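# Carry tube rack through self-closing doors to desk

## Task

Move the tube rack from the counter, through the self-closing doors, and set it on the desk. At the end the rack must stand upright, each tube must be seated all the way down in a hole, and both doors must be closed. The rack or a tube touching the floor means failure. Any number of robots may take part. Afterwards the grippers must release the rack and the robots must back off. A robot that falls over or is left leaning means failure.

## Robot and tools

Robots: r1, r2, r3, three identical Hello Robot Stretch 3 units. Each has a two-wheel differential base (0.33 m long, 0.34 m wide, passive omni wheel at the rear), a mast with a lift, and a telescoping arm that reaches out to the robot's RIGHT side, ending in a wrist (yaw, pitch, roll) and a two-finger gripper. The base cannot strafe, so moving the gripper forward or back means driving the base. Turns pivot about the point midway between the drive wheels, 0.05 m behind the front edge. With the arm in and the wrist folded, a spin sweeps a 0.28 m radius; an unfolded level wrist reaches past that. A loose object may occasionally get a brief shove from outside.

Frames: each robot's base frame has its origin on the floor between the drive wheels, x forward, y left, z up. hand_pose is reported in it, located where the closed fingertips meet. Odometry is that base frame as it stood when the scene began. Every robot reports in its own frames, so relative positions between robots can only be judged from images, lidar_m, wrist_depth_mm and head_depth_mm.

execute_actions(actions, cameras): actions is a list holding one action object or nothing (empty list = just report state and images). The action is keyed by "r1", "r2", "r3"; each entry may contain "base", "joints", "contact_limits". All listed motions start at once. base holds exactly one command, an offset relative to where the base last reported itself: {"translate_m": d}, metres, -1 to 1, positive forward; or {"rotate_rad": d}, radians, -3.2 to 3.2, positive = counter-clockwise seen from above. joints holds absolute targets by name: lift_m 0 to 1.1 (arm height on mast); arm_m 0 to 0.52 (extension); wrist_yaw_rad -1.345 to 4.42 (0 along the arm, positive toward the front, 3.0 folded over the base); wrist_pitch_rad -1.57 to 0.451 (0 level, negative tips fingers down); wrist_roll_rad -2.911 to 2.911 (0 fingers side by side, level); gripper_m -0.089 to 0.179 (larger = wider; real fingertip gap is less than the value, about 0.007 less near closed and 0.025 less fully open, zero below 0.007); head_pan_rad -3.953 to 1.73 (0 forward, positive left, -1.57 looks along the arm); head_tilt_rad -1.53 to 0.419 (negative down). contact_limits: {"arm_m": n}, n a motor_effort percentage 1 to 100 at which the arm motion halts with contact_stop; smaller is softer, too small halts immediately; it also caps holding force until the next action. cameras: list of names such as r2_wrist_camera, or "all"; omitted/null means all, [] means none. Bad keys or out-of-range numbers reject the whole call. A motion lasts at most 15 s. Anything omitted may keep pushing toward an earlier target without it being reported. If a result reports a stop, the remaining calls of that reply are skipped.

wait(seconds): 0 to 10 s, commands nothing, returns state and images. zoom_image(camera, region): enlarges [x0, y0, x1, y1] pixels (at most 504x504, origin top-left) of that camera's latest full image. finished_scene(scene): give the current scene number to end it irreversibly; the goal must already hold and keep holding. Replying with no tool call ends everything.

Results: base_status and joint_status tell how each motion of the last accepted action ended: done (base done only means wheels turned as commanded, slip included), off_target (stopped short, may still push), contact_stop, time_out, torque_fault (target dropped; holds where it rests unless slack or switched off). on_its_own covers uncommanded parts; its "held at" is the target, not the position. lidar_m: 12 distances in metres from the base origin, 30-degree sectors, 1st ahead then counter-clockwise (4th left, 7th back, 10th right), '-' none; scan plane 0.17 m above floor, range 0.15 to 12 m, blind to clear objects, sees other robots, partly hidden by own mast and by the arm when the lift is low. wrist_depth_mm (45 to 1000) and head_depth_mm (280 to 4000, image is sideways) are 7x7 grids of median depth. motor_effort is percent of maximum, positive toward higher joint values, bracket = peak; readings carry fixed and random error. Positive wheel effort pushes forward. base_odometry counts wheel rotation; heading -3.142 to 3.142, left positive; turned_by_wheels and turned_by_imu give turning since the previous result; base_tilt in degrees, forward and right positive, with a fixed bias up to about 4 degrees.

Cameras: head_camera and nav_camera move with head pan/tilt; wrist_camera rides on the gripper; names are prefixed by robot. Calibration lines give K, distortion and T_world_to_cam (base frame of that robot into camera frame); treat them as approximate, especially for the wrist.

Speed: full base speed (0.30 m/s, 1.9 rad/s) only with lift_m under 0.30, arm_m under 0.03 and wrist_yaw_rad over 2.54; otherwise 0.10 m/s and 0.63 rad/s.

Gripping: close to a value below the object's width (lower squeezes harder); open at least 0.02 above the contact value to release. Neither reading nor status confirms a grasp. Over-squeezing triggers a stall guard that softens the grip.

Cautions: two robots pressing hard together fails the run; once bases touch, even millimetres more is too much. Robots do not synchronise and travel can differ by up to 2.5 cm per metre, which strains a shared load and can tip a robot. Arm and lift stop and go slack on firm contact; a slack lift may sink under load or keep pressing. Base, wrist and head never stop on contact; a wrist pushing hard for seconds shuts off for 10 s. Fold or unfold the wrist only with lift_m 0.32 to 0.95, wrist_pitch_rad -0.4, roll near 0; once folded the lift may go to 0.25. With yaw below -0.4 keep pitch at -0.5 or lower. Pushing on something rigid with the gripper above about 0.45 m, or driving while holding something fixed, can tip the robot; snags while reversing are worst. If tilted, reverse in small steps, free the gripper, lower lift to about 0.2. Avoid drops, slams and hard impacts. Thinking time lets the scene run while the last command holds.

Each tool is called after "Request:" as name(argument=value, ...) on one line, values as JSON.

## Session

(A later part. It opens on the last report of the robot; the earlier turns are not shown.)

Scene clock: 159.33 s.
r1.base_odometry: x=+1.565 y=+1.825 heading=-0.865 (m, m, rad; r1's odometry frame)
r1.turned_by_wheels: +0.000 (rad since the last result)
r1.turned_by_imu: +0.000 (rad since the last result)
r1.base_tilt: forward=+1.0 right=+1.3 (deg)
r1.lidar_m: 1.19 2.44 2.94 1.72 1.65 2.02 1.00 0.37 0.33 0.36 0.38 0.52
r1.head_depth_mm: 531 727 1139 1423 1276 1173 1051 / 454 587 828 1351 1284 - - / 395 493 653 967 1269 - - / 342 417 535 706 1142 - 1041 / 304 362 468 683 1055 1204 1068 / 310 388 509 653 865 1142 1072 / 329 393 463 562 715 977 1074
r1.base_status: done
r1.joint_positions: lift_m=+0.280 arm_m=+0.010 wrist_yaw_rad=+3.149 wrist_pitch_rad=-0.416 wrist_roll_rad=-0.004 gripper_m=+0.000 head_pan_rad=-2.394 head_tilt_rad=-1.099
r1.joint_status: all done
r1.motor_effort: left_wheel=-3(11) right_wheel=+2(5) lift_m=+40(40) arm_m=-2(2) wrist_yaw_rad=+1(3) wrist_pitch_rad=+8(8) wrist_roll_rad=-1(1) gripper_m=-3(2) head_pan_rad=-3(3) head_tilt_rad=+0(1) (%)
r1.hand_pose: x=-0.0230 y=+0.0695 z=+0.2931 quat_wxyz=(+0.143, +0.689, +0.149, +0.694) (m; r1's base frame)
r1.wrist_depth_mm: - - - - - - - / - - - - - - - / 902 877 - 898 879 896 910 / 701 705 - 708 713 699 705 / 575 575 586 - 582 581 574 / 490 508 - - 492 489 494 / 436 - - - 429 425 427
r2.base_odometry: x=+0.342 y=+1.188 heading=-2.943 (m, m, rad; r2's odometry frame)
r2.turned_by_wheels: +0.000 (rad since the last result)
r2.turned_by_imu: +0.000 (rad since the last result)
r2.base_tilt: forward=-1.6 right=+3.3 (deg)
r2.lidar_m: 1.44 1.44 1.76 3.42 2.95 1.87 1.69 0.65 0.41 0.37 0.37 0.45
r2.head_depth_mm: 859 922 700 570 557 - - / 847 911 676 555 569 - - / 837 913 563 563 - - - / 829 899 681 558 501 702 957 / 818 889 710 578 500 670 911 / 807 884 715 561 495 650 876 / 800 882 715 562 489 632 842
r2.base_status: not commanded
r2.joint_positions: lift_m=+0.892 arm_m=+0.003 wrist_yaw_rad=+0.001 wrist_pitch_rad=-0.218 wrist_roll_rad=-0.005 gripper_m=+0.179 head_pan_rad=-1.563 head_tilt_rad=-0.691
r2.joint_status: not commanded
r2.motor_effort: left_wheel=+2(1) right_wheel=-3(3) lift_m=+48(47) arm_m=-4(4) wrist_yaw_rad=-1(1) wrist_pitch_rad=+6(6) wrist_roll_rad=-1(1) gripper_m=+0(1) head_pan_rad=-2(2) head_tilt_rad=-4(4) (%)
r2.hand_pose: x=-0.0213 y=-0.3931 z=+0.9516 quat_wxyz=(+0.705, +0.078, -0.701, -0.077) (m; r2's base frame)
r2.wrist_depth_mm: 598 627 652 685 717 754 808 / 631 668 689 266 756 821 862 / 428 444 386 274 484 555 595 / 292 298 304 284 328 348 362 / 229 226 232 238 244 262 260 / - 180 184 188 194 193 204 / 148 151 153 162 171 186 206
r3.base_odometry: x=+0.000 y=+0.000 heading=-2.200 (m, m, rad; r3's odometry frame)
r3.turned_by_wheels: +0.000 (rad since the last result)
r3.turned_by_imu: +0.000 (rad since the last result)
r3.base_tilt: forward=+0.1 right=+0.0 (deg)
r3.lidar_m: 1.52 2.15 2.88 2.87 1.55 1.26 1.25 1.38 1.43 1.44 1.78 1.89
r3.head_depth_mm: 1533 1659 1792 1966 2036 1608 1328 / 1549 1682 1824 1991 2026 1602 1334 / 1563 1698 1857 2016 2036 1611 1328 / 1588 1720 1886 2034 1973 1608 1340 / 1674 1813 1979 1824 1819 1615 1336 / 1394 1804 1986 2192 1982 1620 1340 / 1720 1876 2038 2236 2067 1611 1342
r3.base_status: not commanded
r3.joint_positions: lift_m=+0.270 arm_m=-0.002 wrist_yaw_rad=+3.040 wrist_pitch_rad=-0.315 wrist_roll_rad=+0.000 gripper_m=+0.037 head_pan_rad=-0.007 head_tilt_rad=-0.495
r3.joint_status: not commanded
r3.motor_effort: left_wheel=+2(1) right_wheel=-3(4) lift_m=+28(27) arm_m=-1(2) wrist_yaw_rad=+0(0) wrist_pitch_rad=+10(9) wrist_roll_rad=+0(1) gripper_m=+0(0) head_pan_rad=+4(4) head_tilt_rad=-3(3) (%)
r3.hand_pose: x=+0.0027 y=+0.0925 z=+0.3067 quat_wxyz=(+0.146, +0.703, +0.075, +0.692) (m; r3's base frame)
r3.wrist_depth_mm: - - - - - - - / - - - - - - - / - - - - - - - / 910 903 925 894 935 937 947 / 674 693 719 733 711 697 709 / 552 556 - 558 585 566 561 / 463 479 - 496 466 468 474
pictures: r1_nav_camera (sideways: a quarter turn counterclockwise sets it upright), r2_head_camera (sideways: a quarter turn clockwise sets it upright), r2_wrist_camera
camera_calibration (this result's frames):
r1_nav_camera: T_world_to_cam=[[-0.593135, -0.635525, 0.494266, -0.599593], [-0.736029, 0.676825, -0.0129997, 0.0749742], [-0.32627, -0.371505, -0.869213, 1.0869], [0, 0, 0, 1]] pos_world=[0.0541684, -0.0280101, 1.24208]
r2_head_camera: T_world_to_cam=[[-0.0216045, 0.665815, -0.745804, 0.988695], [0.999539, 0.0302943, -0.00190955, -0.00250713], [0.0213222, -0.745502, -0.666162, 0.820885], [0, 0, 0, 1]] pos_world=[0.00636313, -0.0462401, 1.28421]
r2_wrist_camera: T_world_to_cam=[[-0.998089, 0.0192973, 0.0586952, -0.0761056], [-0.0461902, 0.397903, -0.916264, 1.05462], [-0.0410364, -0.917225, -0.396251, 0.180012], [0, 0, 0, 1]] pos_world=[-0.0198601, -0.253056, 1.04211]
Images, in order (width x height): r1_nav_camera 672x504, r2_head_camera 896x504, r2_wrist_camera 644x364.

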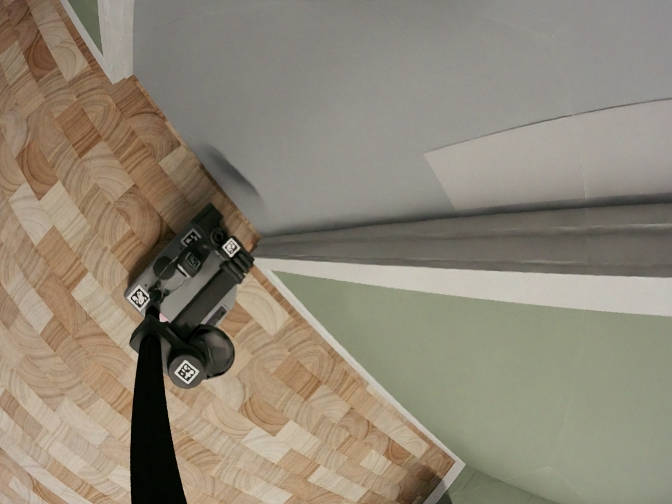

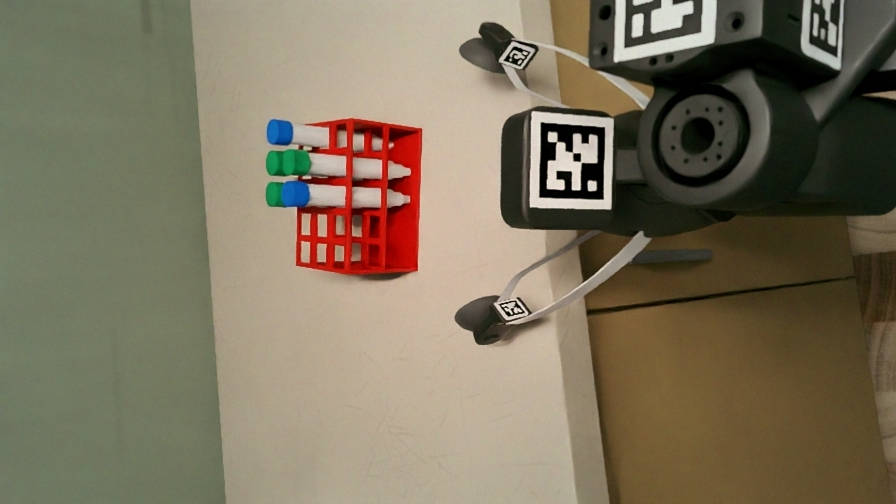

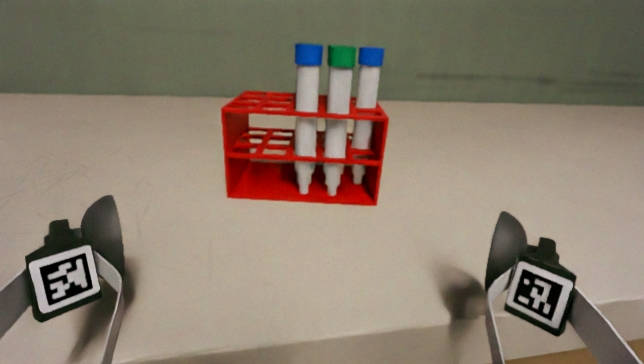

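Request:
execute_actions(actions=[{"r1":{"base":{"translate_m":0.1}},"r2":{"joints":{"arm_m":0.15}}}], cameras=["r2_wrist_camera"])

Request:
execute_actions(actions=[{"r1":{"joints":{"arm_m":0.48},"contact_limits":{"arm_m":64}},"r2":{"joints":{"gripper_m":0.112}}}], cameras=["r2_wrist_camera"])

Request:
execute_actions(actions=[{"r1":{"base":{"rotate_rad":1.65},"joints":{"arm_m":0.02}}}], cameras=[])

Request:
execute_actions(actions=[{"r1":{"base":{"translate_m":-0.4},"joints":{"head_pan_rad":-3.1}}}], cameras=["r1_nav_camera"])

Scene clock: 162.43 s.
r1.base_odometry: x=+1.630 y=+1.749 heading=-0.866 (m, m, rad; r1's odometry frame)
r1.turned_by_wheels: +0.000 (rad since the last result)
r1.turned_by_imu: -0.001 (rad since the last result)
r1.base_tilt: forward=+0.9 right=+1.3 (deg)
r1.lidar_m: 1.20 2.33 2.94 1.77 1.75 2.12 1.02 0.40 0.37 0.36 0.38 0.53
r1.head_depth_mm: 538 732 1149 1426 1284 1175 1051 / 458 594 838 1363 1280 - - / 379 480 655 973 1267 - - / 373 455 583 818 1241 - 1045 / 398 480 604 784 1112 1206 1074 / 375 437 526 657 872 1145 1069 / 342 396 467 567 719 985 1075
r1.base_status: done
r1.joint_positions: lift_m=+0.280 arm_m=+0.010 wrist_yaw_rad=+3.149 wrist_pitch_rad=-0.416 wrist_roll_rad=-0.004 gripper_m=+0.000 head_pan_rad=-2.394 head_tilt_rad=-1.099
r1.joint_status: not commanded
r1.motor_effort: left_wheel=-3(9) right_wheel=+1(6) lift_m=+40(40) arm_m=-2(2) wrist_yaw_rad=+1(2) wrist_pitch_rad=+8(8) wrist_roll_rad=-1(1) gripper_m=-3(2) head_pan_rad=-3(2) head_tilt_rad=+0(1) (%)
r1.hand_pose: x=-0.0230 y=+0.0695 z=+0.2931 quat_wxyz=(+0.143, +0.689, +0.149, +0.694) (m; r1's base frame)
r1.wrist_depth_mm: - - - - - - - / - - - - - - - / 894 894 - 897 909 891 878 / 706 700 - 696 712 708 701 / 583 579 580 - 576 581 587 / 488 502 - - 496 496 490 / 441 - - - 431 427 429
r2.base_odometry: x=+0.342 y=+1.188 heading=-2.943 (m, m, rad; r2's odometry frame)
r2.turned_by_wheels: +0.000 (rad since the last result)
r2.turned_by_imu: +0.000 (rad since the last result)
r2.base_tilt: forward=-1.6 right=+3.2 (deg)
r2.lidar_m: 1.44 1.45 1.76 3.39 2.96 1.88 1.69 0.65 0.41 0.37 0.37 0.45
r2.head_depth_mm: 861 924 728 - 629 759 1102 / 849 912 730 - 610 733 1100 / 839 915 566 - 591 710 990 / 829 901 684 542 503 684 958 / 817 889 712 560 500 669 910 / 807 883 714 562 495 649 874 / 798 882 716 563 488 630 842
r2.base_status: not commanded
r2.joint_positions: lift_m=+0.892 arm_m=+0.150 wrist_yaw_rad=+0.001 wrist_pitch_rad=-0.218 wrist_roll_rad=-0.005 gripper_m=+0.179 head_pan_rad=-1.563 head_tilt_rad=-0.691
r2.joint_status: all done
r2.motor_effort: left_wheel=+2(1) right_wheel=-3(3) lift_m=+48(48) arm_m=+4(4) wrist_yaw_rad=-1(2) wrist_pitch_rad=+6(6) wrist_roll_rad=-1(1) gripper_m=+0(0) head_pan_rad=-2(3) head_tilt_rad=-4(5) (%)
r2.hand_pose: x=-0.0213 y=-0.5396 z=+0.9516 quat_wxyz=(+0.705, +0.078, -0.701, -0.077) (m; r2's base frame)
r2.wrist_depth_mm: 482 505 518 553 576 614 651 / 506 520 556 102 126 653 675 / 423 447 469 111 138 548 602 / 289 156 138 117 141 345 364 / 231 140 176 127 137 253 258 / - 143 168 134 144 191 201 / 147 146 149 149 154 161 164
r3.base_odometry: x=+0.000 y=+0.000 heading=-2.200 (m, m, rad; r3's odometry frame)
r3.turned_by_wheels: +0.000 (rad since the last result)
r3.turned_by_imu: +0.001 (rad since the last result)
r3.base_tilt: forward=+0.1 right=+0.0 (deg)
r3.lidar_m: 1.55 2.16 2.88 2.86 1.54 1.26 1.25 1.38 1.44 1.43 1.78 1.89
r3.head_depth_mm: 1539 1660 1797 1946 2023 1606 1330 / 1554 1684 1807 2005 2033 1598 1331 / 1576 1696 1841 2041 2043 1611 1337 / 1587 1719 1864 2063 2039 1615 1337 / 1682 1814 1964 2129 1846 1618 1336 / 1695 1820 1971 1701 1831 1623 1345 / 1409 1881 2039 2268 2039 1615 1347
r3.base_status: not commanded
r3.joint_positions: lift_m=+0.270 arm_m=-0.002 wrist_yaw_rad=+3.040 wrist_pitch_rad=-0.315 wrist_roll_rad=+0.000 gripper_m=+0.037 head_pan_rad=-0.007 head_tilt_rad=-0.495
r3.joint_status: not commanded
r3.motor_effort: left_wheel=+2(2) right_wheel=-3(3) lift_m=+27(27) arm_m=-2(2) wrist_yaw_rad=-1(0) wrist_pitch_rad=+9(10) wrist_roll_rad=+0(0) gripper_m=+0(0) head_pan_rad=+4(4) head_tilt_rad=-3(3) (%)
r3.hand_pose: x=+0.0027 y=+0.0925 z=+0.3067 quat_wxyz=(+0.146, +0.703, +0.075, +0.692) (m; r3's base frame)
r3.wrist_depth_mm: - - - - - - - / - - - - - - - / - - - - - - - / 909 913 910 914 909 918 920 / 693 690 730 724 703 710 699 / 555 554 - 557 586 567 563 / 467 480 - 494 468 476 472
pictures: r2_wrist_camera
camera_calibration (this result's frames):
r2_wrist_camera: T_world_to_cam=[[-0.998089, 0.0192973, 0.0586953, -0.0732777], [-0.0461902, 0.397903, -0.916264, 1.11293], [-0.0410365, -0.917225, -0.396251, 0.0455924], [0, 0, 0, 1]] pos_world=[-0.0198601, -0.399606, 1.04211]
Images, in order (width x height): r2_wrist_camera 644x364.

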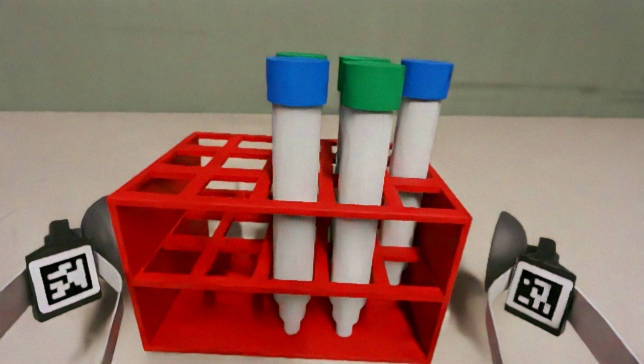

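Scene clock: 167.73 s.
r1.base_odometry: x=+1.630 y=+1.749 heading=-0.866 (m, m, rad; r1's odometry frame)
r1.turned_by_wheels: -0.001 (rad since the last result)
r1.turned_by_imu: -0.016 (rad since the last result)
r1.base_tilt: forward=+0.9 right=+1.3 (deg)
r1.lidar_m: 1.13 2.33 2.95 2.85 1.74 2.12 1.08 0.40 0.42 0.62 0.61 0.64
r1.head_depth_mm: 559 765 1207 1428 1285 1177 1052 / 471 613 872 1361 1289 - - / 397 503 674 999 1269 - - / 369 454 584 799 1240 - 1042 / 396 500 767 1412 1311 1190 1074 / 1473 1796 1639 1445 1277 1174 1073 / 1710 1877 1635 1235 1268 1175 1076
r1.base_status: not commanded
r1.joint_positions: lift_m=+0.280 arm_m=+0.479 wrist_yaw_rad=+3.383 wrist_pitch_rad=-0.417 wrist_roll_rad=-0.004 gripper_m=+0.000 head_pan_rad=-2.395 head_tilt_rad=-1.099
r1.joint_status: all done
r1.on_its_own: wrist_yaw_rad is held at +3.322, not at your +3.150, by its stall guard, which is still easing; arm_m is at rest, and its effort (+21) is outside its rest range (-14 to +14)
r1.motor_effort: left_wheel=-9(17) right_wheel=+16(24) lift_m=+37(49) arm_m=+21(55) wrist_yaw_rad=-72(100) wrist_pitch_rad=+8(10) wrist_roll_rad=-1(1) gripper_m=-2(3) head_pan_rad=-2(3) head_tilt_rad=-1(1) (%)
r1.contact_limits: arm_m 64 (drawing in: default 29, maximum 47; extending or still: default 39, maximum 64)
r1.hand_pose: x=-0.0749 y=-0.4054 z=+0.2931 quat_wxyz=(+0.062, +0.667, +0.229, +0.706) (m; r1's base frame)
r1.wrist_depth_mm: 258 - - - - - - / 262 - - - - - - / 254 849 895 - - 883 889 / 257 651 710 - - 713 703 / 273 367 587 - - 582 584 / 279 372 512 - 488 498 496 / 295 366 421 426 428 429 425
r2.base_odometry: x=+0.342 y=+1.188 heading=-2.943 (m, m, rad; r2's odometry frame)
r2.turned_by_wheels: +0.000 (rad since the last result)
r2.turned_by_imu: +0.000 (rad since the last result)
r2.base_tilt: forward=-1.6 right=+3.2 (deg)
r2.lidar_m: 1.44 1.44 1.76 3.42 2.95 1.87 1.69 0.65 0.41 0.37 0.37 0.45
r2.head_depth_mm: 859 923 728 - 627 756 1101 / 849 912 702 - 611 734 1099 / 840 913 529 - 592 711 991 / 826 900 737 542 504 685 956 / 818 889 711 560 499 670 911 / 809 882 713 563 495 649 875 / 799 881 717 563 488 631 842
r2.base_status: not commanded
r2.joint_positions: lift_m=+0.892 arm_m=+0.150 wrist_yaw_rad=+0.001 wrist_pitch_rad=-0.218 wrist_roll_rad=-0.005 gripper_m=+0.113 head_pan_rad=-1.563 head_tilt_rad=-0.691
r2.joint_status: all done
r2.motor_effort: left_wheel=+2(1) right_wheel=-3(4) lift_m=+48(48) arm_m=+4(3) wrist_yaw_rad=-1(2) wrist_pitch_rad=+6(6) wrist_roll_rad=+0(1) gripper_m=-16(96) head_pan_rad=-3(2) head_tilt_rad=-4(4) (%)
r2.hand_pose: x=-0.0213 y=-0.5397 z=+0.9516 quat_wxyz=(+0.705, +0.078, -0.701, -0.077) (m; r2's base frame)
r2.wrist_depth_mm: 482 493 516 550 578 623 646 / 502 531 555 112 130 640 699 / 418 438 462 119 141 568 593 / 287 275 140 124 130 345 365 / 221 137 177 136 153 249 257 / - 154 171 143 151 197 203 / 147 148 150 152 152 160 165
r3.base_odometry: x=+0.000 y=+0.000 heading=-2.200 (m, m, rad; r3's odometry frame)
r3.turned_by_wheels: +0.000 (rad since the last result)
r3.turned_by_imu: +0.001 (rad since the last result)
r3.base_tilt: forward=+0.1 right=+0.0 (deg)
r3.lidar_m: 1.54 2.25 2.88 2.87 1.55 1.26 1.25 1.39 1.44 1.44 1.78 1.89
r3.head_depth_mm: 1532 1662 1778 1961 2029 1610 1333 / 1551 1673 1809 1987 2024 1604 1328 / 1579 1686 1836 2010 2063 1609 1336 / 1579 1714 1874 2060 2043 1607 1334 / 2011 2176 2334 2403 1869 1621 1332 / 1939 2085 2241 1689 1841 1623 1340 / 1407 2018 2172 2348 2050 1620 1342
r3.base_status: not commanded
r3.joint_positions: lift_m=+0.270 arm_m=-0.002 wrist_yaw_rad=+3.040 wrist_pitch_rad=-0.315 wrist_roll_rad=+0.000 gripper_m=+0.037 head_pan_rad=-0.007 head_tilt_rad=-0.495
r3.joint_status: not commanded
r3.motor_effort: left_wheel=+2(2) right_wheel=-4(3) lift_m=+27(28) arm_m=-2(1) wrist_yaw_rad=+0(0) wrist_pitch_rad=+10(9) wrist_roll_rad=+0(0) gripper_m=+0(1) head_pan_rad=+4(4) head_tilt_rad=-3(3) (%)
r3.hand_pose: x=+0.0027 y=+0.0925 z=+0.3067 quat_wxyz=(+0.146, +0.703, +0.075, +0.692) (m; r3's base frame)
r3.wrist_depth_mm: - - - - - - - / - - - - - - - / - - - - - - - / 903 916 914 917 923 927 919 / 686 697 734 737 701 698 709 / 551 553 - 554 585 562 567 / 465 475 - 504 469 474 474
pictures: r2_wrist_camera
camera_calibration (this result's frames):
r2_wrist_camera: T_world_to_cam=[[-0.998091, 0.0192372, 0.0586914, -0.0732913], [-0.0462106, 0.3979, -0.916264, 1.11293], [-0.0409797, -0.917227, -0.396251, 0.045587], [0, 0, 0, 1]] pos_world=[-0.0198539, -0.399613, 1.04211]
Images, in order (width x height): r2_wrist_camera 644x364.

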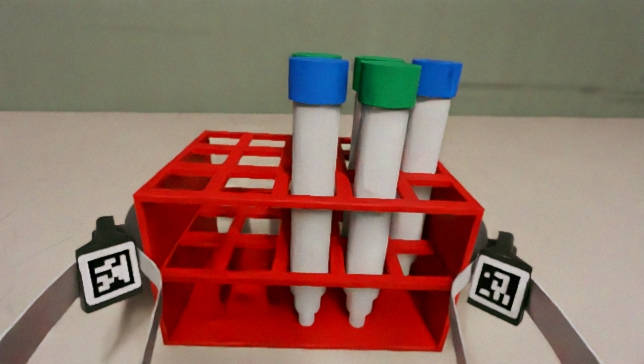

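Scene clock: 172.30 s.
r1.base_odometry: x=+1.630 y=+1.749 heading=+0.784 (m, m, rad; r1's odometry frame)
r1.turned_by_wheels: +1.650 (rad since the last result)
r1.turned_by_imu: +1.408 (rad since the last result)
r1.base_tilt: forward=+1.0 right=+1.3 (deg)
r1.lidar_m: 2.85 1.67 2.66 2.08 0.48 0.37 0.38 0.38 0.46 0.72 2.29 2.82
r1.head_depth_mm: 330 388 470 593 807 1055 1051 / 352 418 514 667 946 - - / 376 453 567 759 1138 - - / 404 494 633 880 1259 - 1051 / 436 541 714 1045 1289 - 1073 / 473 602 823 1240 1300 1178 1071 / 519 674 910 1319 1294 1176 1075
r1.base_status: done
r1.joint_positions: lift_m=+0.280 arm_m=+0.020 wrist_yaw_rad=+3.323 wrist_pitch_rad=-0.417 wrist_roll_rad=-0.004 gripper_m=+0.000 head_pan_rad=-2.395 head_tilt_rad=-1.099
r1.joint_status: all done
r1.on_its_own: wrist_yaw_rad is held at +3.322, not at your +3.150, by its stall guard, which is not easing now
r1.motor_effort: left_wheel=-3(21) right_wheel=+1(26) lift_m=+37(37) arm_m=-4(20) wrist_yaw_rad=+0(72) wrist_pitch_rad=+8(8) wrist_roll_rad=-1(1) gripper_m=-2(3) head_pan_rad=-3(2) head_tilt_rad=-1(0) (%)
r1.hand_pose: x=-0.0617 y=+0.0556 z=+0.2930 quat_wxyz=(+0.083, +0.674, +0.209, +0.704) (m; r1's base frame)
r1.wrist_depth_mm: 290 438 891 - - - - / 306 442 878 - - - - / 332 436 809 894 901 914 907 / 358 411 678 698 706 713 701 / 394 430 582 - 574 579 575 / 418 453 - - 521 485 496 / 413 - - - - 426 426
r2.base_odometry: x=+0.342 y=+1.188 heading=-2.943 (m, m, rad; r2's odometry frame)
r2.turned_by_wheels: +0.000 (rad since the last result)
r2.turned_by_imu: +0.000 (rad since the last result)
r2.base_tilt: forward=-1.6 right=+3.2 (deg)
r2.lidar_m: 1.44 1.45 1.76 3.43 2.96 1.87 1.69 0.65 0.41 0.37 0.37 0.45
r2.head_depth_mm: 861 920 730 - 628 757 1102 / 849 914 703 - 611 734 1103 / 837 912 528 - 592 711 990 / 829 902 736 542 503 684 956 / 818 889 711 559 499 668 911 / 806 883 713 561 495 649 877 / 799 882 714 564 489 632 843
r2.base_status: not commanded
r2.joint_positions: lift_m=+0.892 arm_m=+0.150 wrist_yaw_rad=+0.001 wrist_pitch_rad=-0.218 wrist_roll_rad=-0.005 gripper_m=+0.113 head_pan_rad=-1.563 head_tilt_rad=-0.691
r2.joint_status: not commanded
r2.motor_effort: left_wheel=+1(2) right_wheel=-4(4) lift_m=+48(48) arm_m=+3(3) wrist_yaw_rad=-1(1) wrist_pitch_rad=+6(6) wrist_roll_rad=-1(1) gripper_m=-16(16) head_pan_rad=-2(2) head_tilt_rad=-4(5) (%)
r2.hand_pose: x=-0.0213 y=-0.5397 z=+0.9516 quat_wxyz=(+0.705, +0.078, -0.701, -0.077) (m; r2's base frame)
r2.wrist_depth_mm: 486 501 523 539 582 600 641 / 505 536 561 113 130 655 696 / 418 442 466 119 140 548 591 / 287 276 140 123 138 347 360 / 221 137 177 136 153 249 259 / - 155 172 142 151 199 201 / 147 147 150 153 153 160 166
r3.base_odometry: x=+0.000 y=+0.000 heading=-2.200 (m, m, rad; r3's odometry frame)
r3.turned_by_wheels: +0.000 (rad since the last result)
r3.turned_by_imu: +0.001 (rad since the last result)
r3.base_tilt: forward=+0.1 right=+0.0 (deg)
r3.lidar_m: 1.67 2.17 2.88 2.86 1.54 1.26 1.26 1.38 1.44 1.44 1.78 1.89
r3.head_depth_mm: 1537 1654 1798 1956 2029 1618 1332 / 1557 1684 1822 1971 2031 1603 1331 / 1577 1702 1846 2019 2040 1624 1337 / 1586 1715 1867 2070 2035 1609 1330 / 1670 1807 1974 2101 1910 1612 1341 / 1656 1856 2015 2129 1923 1611 1335 / 1709 1882 2060 2235 2065 1621 1337
r3.base_status: not commanded
r3.joint_positions: lift_m=+0.270 arm_m=-0.002 wrist_yaw_rad=+3.040 wrist_pitch_rad=-0.315 wrist_roll_rad=+0.000 gripper_m=+0.037 head_pan_rad=-0.007 head_tilt_rad=-0.495
r3.joint_status: not commanded
r3.motor_effort: left_wheel=+2(1) right_wheel=-3(3) lift_m=+27(27) arm_m=-1(1) wrist_yaw_rad=+0(0) wrist_pitch_rad=+9(9) wrist_roll_rad=+0(0) gripper_m=+0(0) head_pan_rad=+5(5) head_tilt_rad=-4(3) (%)
r3.hand_pose: x=+0.0027 y=+0.0925 z=+0.3067 quat_wxyz=(+0.146, +0.703, +0.075, +0.692) (m; r3's base frame)
r3.wrist_depth_mm: - - - - - - - / - - - - - - - / - - - - - - - / 915 905 936 902 913 949 934 / 682 690 733 731 697 703 692 / 555 559 - 556 573 559 573 / 465 481 - 502 463 469 465
pictures: none
No camera images: the call's "cameras" was empty. Leave "cameras" out to get every camera's image.

Scene clock: 175.23 s.
r1.base_odometry: x=+1.347 y=+1.467 heading=+0.784 (m, m, rad; r1's odometry frame)
r1.turned_by_wheels: +0.000 (rad since the last result)
r1.turned_by_imu: +0.021 (rad since the last result)
r1.base_tilt: forward=+1.0 right=+1.3 (deg)
r1.lidar_m: 3.23 2.02 0.22 0.19 0.79 0.98 0.27 0.26 0.27 0.36 0.72 2.93
r1.head_depth_mm: 1684 1782 1615 1427 1280 1191 579 / 302 370 1556 1435 1281 - 899 / 290 338 441 629 1155 - 1043 / - 312 397 546 864 - 1043 / - 301 365 483 717 1042 1045 / - 288 335 433 614 927 1048 / - - 310 393 535 842 1073
r1.base_status: translate_m off_target (by the wheels' count: -0.3999 of -0.4000)
r1.joint_positions: lift_m=+0.280 arm_m=+0.020 wrist_yaw_rad=+3.322 wrist_pitch_rad=-0.416 wrist_roll_rad=-0.005 gripper_m=+0.000 head_pan_rad=-3.095 head_tilt_rad=-1.095
r1.joint_status: all done
r1.on_its_own: wrist_yaw_rad is held at +3.322, not at your +3.150, by its stall guard, which is not easing now
r1.motor_effort: left_wheel=-16(47) right_wheel=-10(46) lift_m=+39(39) arm_m=-3(4) wrist_yaw_rad=+1(2) wrist_pitch_rad=+8(8) wrist_roll_rad=-1(1) gripper_m=-3(3) head_pan_rad=-1(38) head_tilt_rad=-3(2) (%)
r1.hand_pose: x=-0.0615 y=+0.0558 z=+0.2931 quat_wxyz=(+0.083, +0.674, +0.208, +0.704) (m; r1's base frame)
r1.wrist_depth_mm: 767 768 749 - 228 226 - / 813 829 813 532 247 252 - / 861 862 844 556 270 279 899 / 702 719 706 491 297 324 697 / 575 571 585 - 329 565 579 / 486 500 - - 364 494 494 / 427 - - - - 427 428
r2.base_odometry: x=+0.342 y=+1.188 heading=-2.943 (m, m, rad; r2's odometry frame)
r2.turned_by_wheels: +0.000 (rad since the last result)
r2.turned_by_imu: +0.000 (rad since the last result)
r2.base_tilt: forward=-1.6 right=+3.3 (deg)
r2.lidar_m: 1.44 1.45 1.76 3.42 2.96 1.87 1.69 0.65 0.41 0.37 0.37 0.45
r2.head_depth_mm: 858 923 728 - 628 757 1099 / 848 913 702 - 611 731 1099 / 839 912 529 - 592 711 992 / 826 902 735 543 503 684 957 / 818 889 712 560 499 669 911 / 807 882 714 561 495 648 873 / 798 881 717 564 489 631 843
r2.base_status: not commanded
r2.joint_positions: lift_m=+0.892 arm_m=+0.150 wrist_yaw_rad=+0.001 wrist_pitch_rad=-0.218 wrist_roll_rad=-0.005 gripper_m=+0.113 head_pan_rad=-1.563 head_tilt_rad=-0.691
r2.joint_status: not commanded
r2.motor_effort: left_wheel=+2(2) right_wheel=-4(3) lift_m=+47(48) arm_m=+3(3) wrist_yaw_rad=-2(1) wrist_pitch_rad=+6(6) wrist_roll_rad=-1(1) gripper_m=-16(15) head_pan_rad=-3(3) head_tilt_rad=-4(5) (%)
r2.hand_pose: x=-0.0213 y=-0.5397 z=+0.9516 quat_wxyz=(+0.705, +0.078, -0.701, -0.077) (m; r2's base frame)
r2.wrist_depth_mm: 474 498 531 538 588 602 642 / 514 530 553 114 130 656 687 / 424 443 467 119 140 558 603 / 288 276 141 123 130 347 361 / 223 137 178 136 154 251 258 / - 154 172 143 151 199 201 / 147 148 150 153 152 161 165
r3.base_odometry: x=+0.000 y=+0.000 heading=-2.200 (m, m, rad; r3's odometry frame)
r3.turned_by_wheels: +0.000 (rad since the last result)
r3.turned_by_imu: +0.001 (rad since the last result)
r3.base_tilt: forward=+0.1 right=+0.1 (deg)
r3.lidar_m: 1.87 2.26 2.88 2.86 1.54 1.26 1.25 1.38 1.44 1.44 1.79 1.89
r3.head_depth_mm: 1541 1652 1793 1960 2028 1605 1334 / 1543 1672 1821 1998 2036 1605 1334 / 1570 1703 1847 2013 2028 1610 1338 / 1589 1713 1869 2075 2056 1616 1330 / 1917 2083 2229 2325 2034 1613 1337 / 1885 2057 2216 2405 2044 1620 1338 / 1860 2000 2172 2339 2056 1608 1337
r3.base_status: not commanded
r3.joint_positions: lift_m=+0.270 arm_m=-0.002 wrist_yaw_rad=+3.040 wrist_pitch_rad=-0.315 wrist_roll_rad=+0.000 gripper_m=+0.037 head_pan_rad=-0.007 head_tilt_rad=-0.495
r3.joint_status: not commanded
r3.motor_effort: left_wheel=+2(2) right_wheel=-3(3) lift_m=+27(27) arm_m=-2(2) wrist_yaw_rad=+0(0) wrist_pitch_rad=+10(10) wrist_roll_rad=+1(1) gripper_m=+0(0) head_pan_rad=+4(4) head_tilt_rad=-3(3) (%)
r3.hand_pose: x=+0.0027 y=+0.0925 z=+0.3067 quat_wxyz=(+0.146, +0.703, +0.075, +0.692) (m; r3's base frame)
r3.wrist_depth_mm: - - - - - - - / - - - - - - - / - - - - - - - / 919 910 946 907 934 917 953 / 685 687 728 739 682 698 711 / 551 555 - 561 585 563 568 / 463 473 - 505 468 477 476
pictures: r1_nav_camera (sideways: a quarter turn counterclockwise sets it upright)
camera_calibration (this result's frames):
r1_nav_camera: T_world_to_cam=[[-0.861351, -0.102294, 0.497605, -0.602306], [-0.12515, 0.992057, -0.0126944, 0.0708504], [-0.492354, -0.0732097, -0.867311, 1.08544], [0, 0, 0, 1]] pos_world=[0.0244935, -0.0524348, 1.24203]
Images, in order (width x height): r1_nav_camera 672x504.

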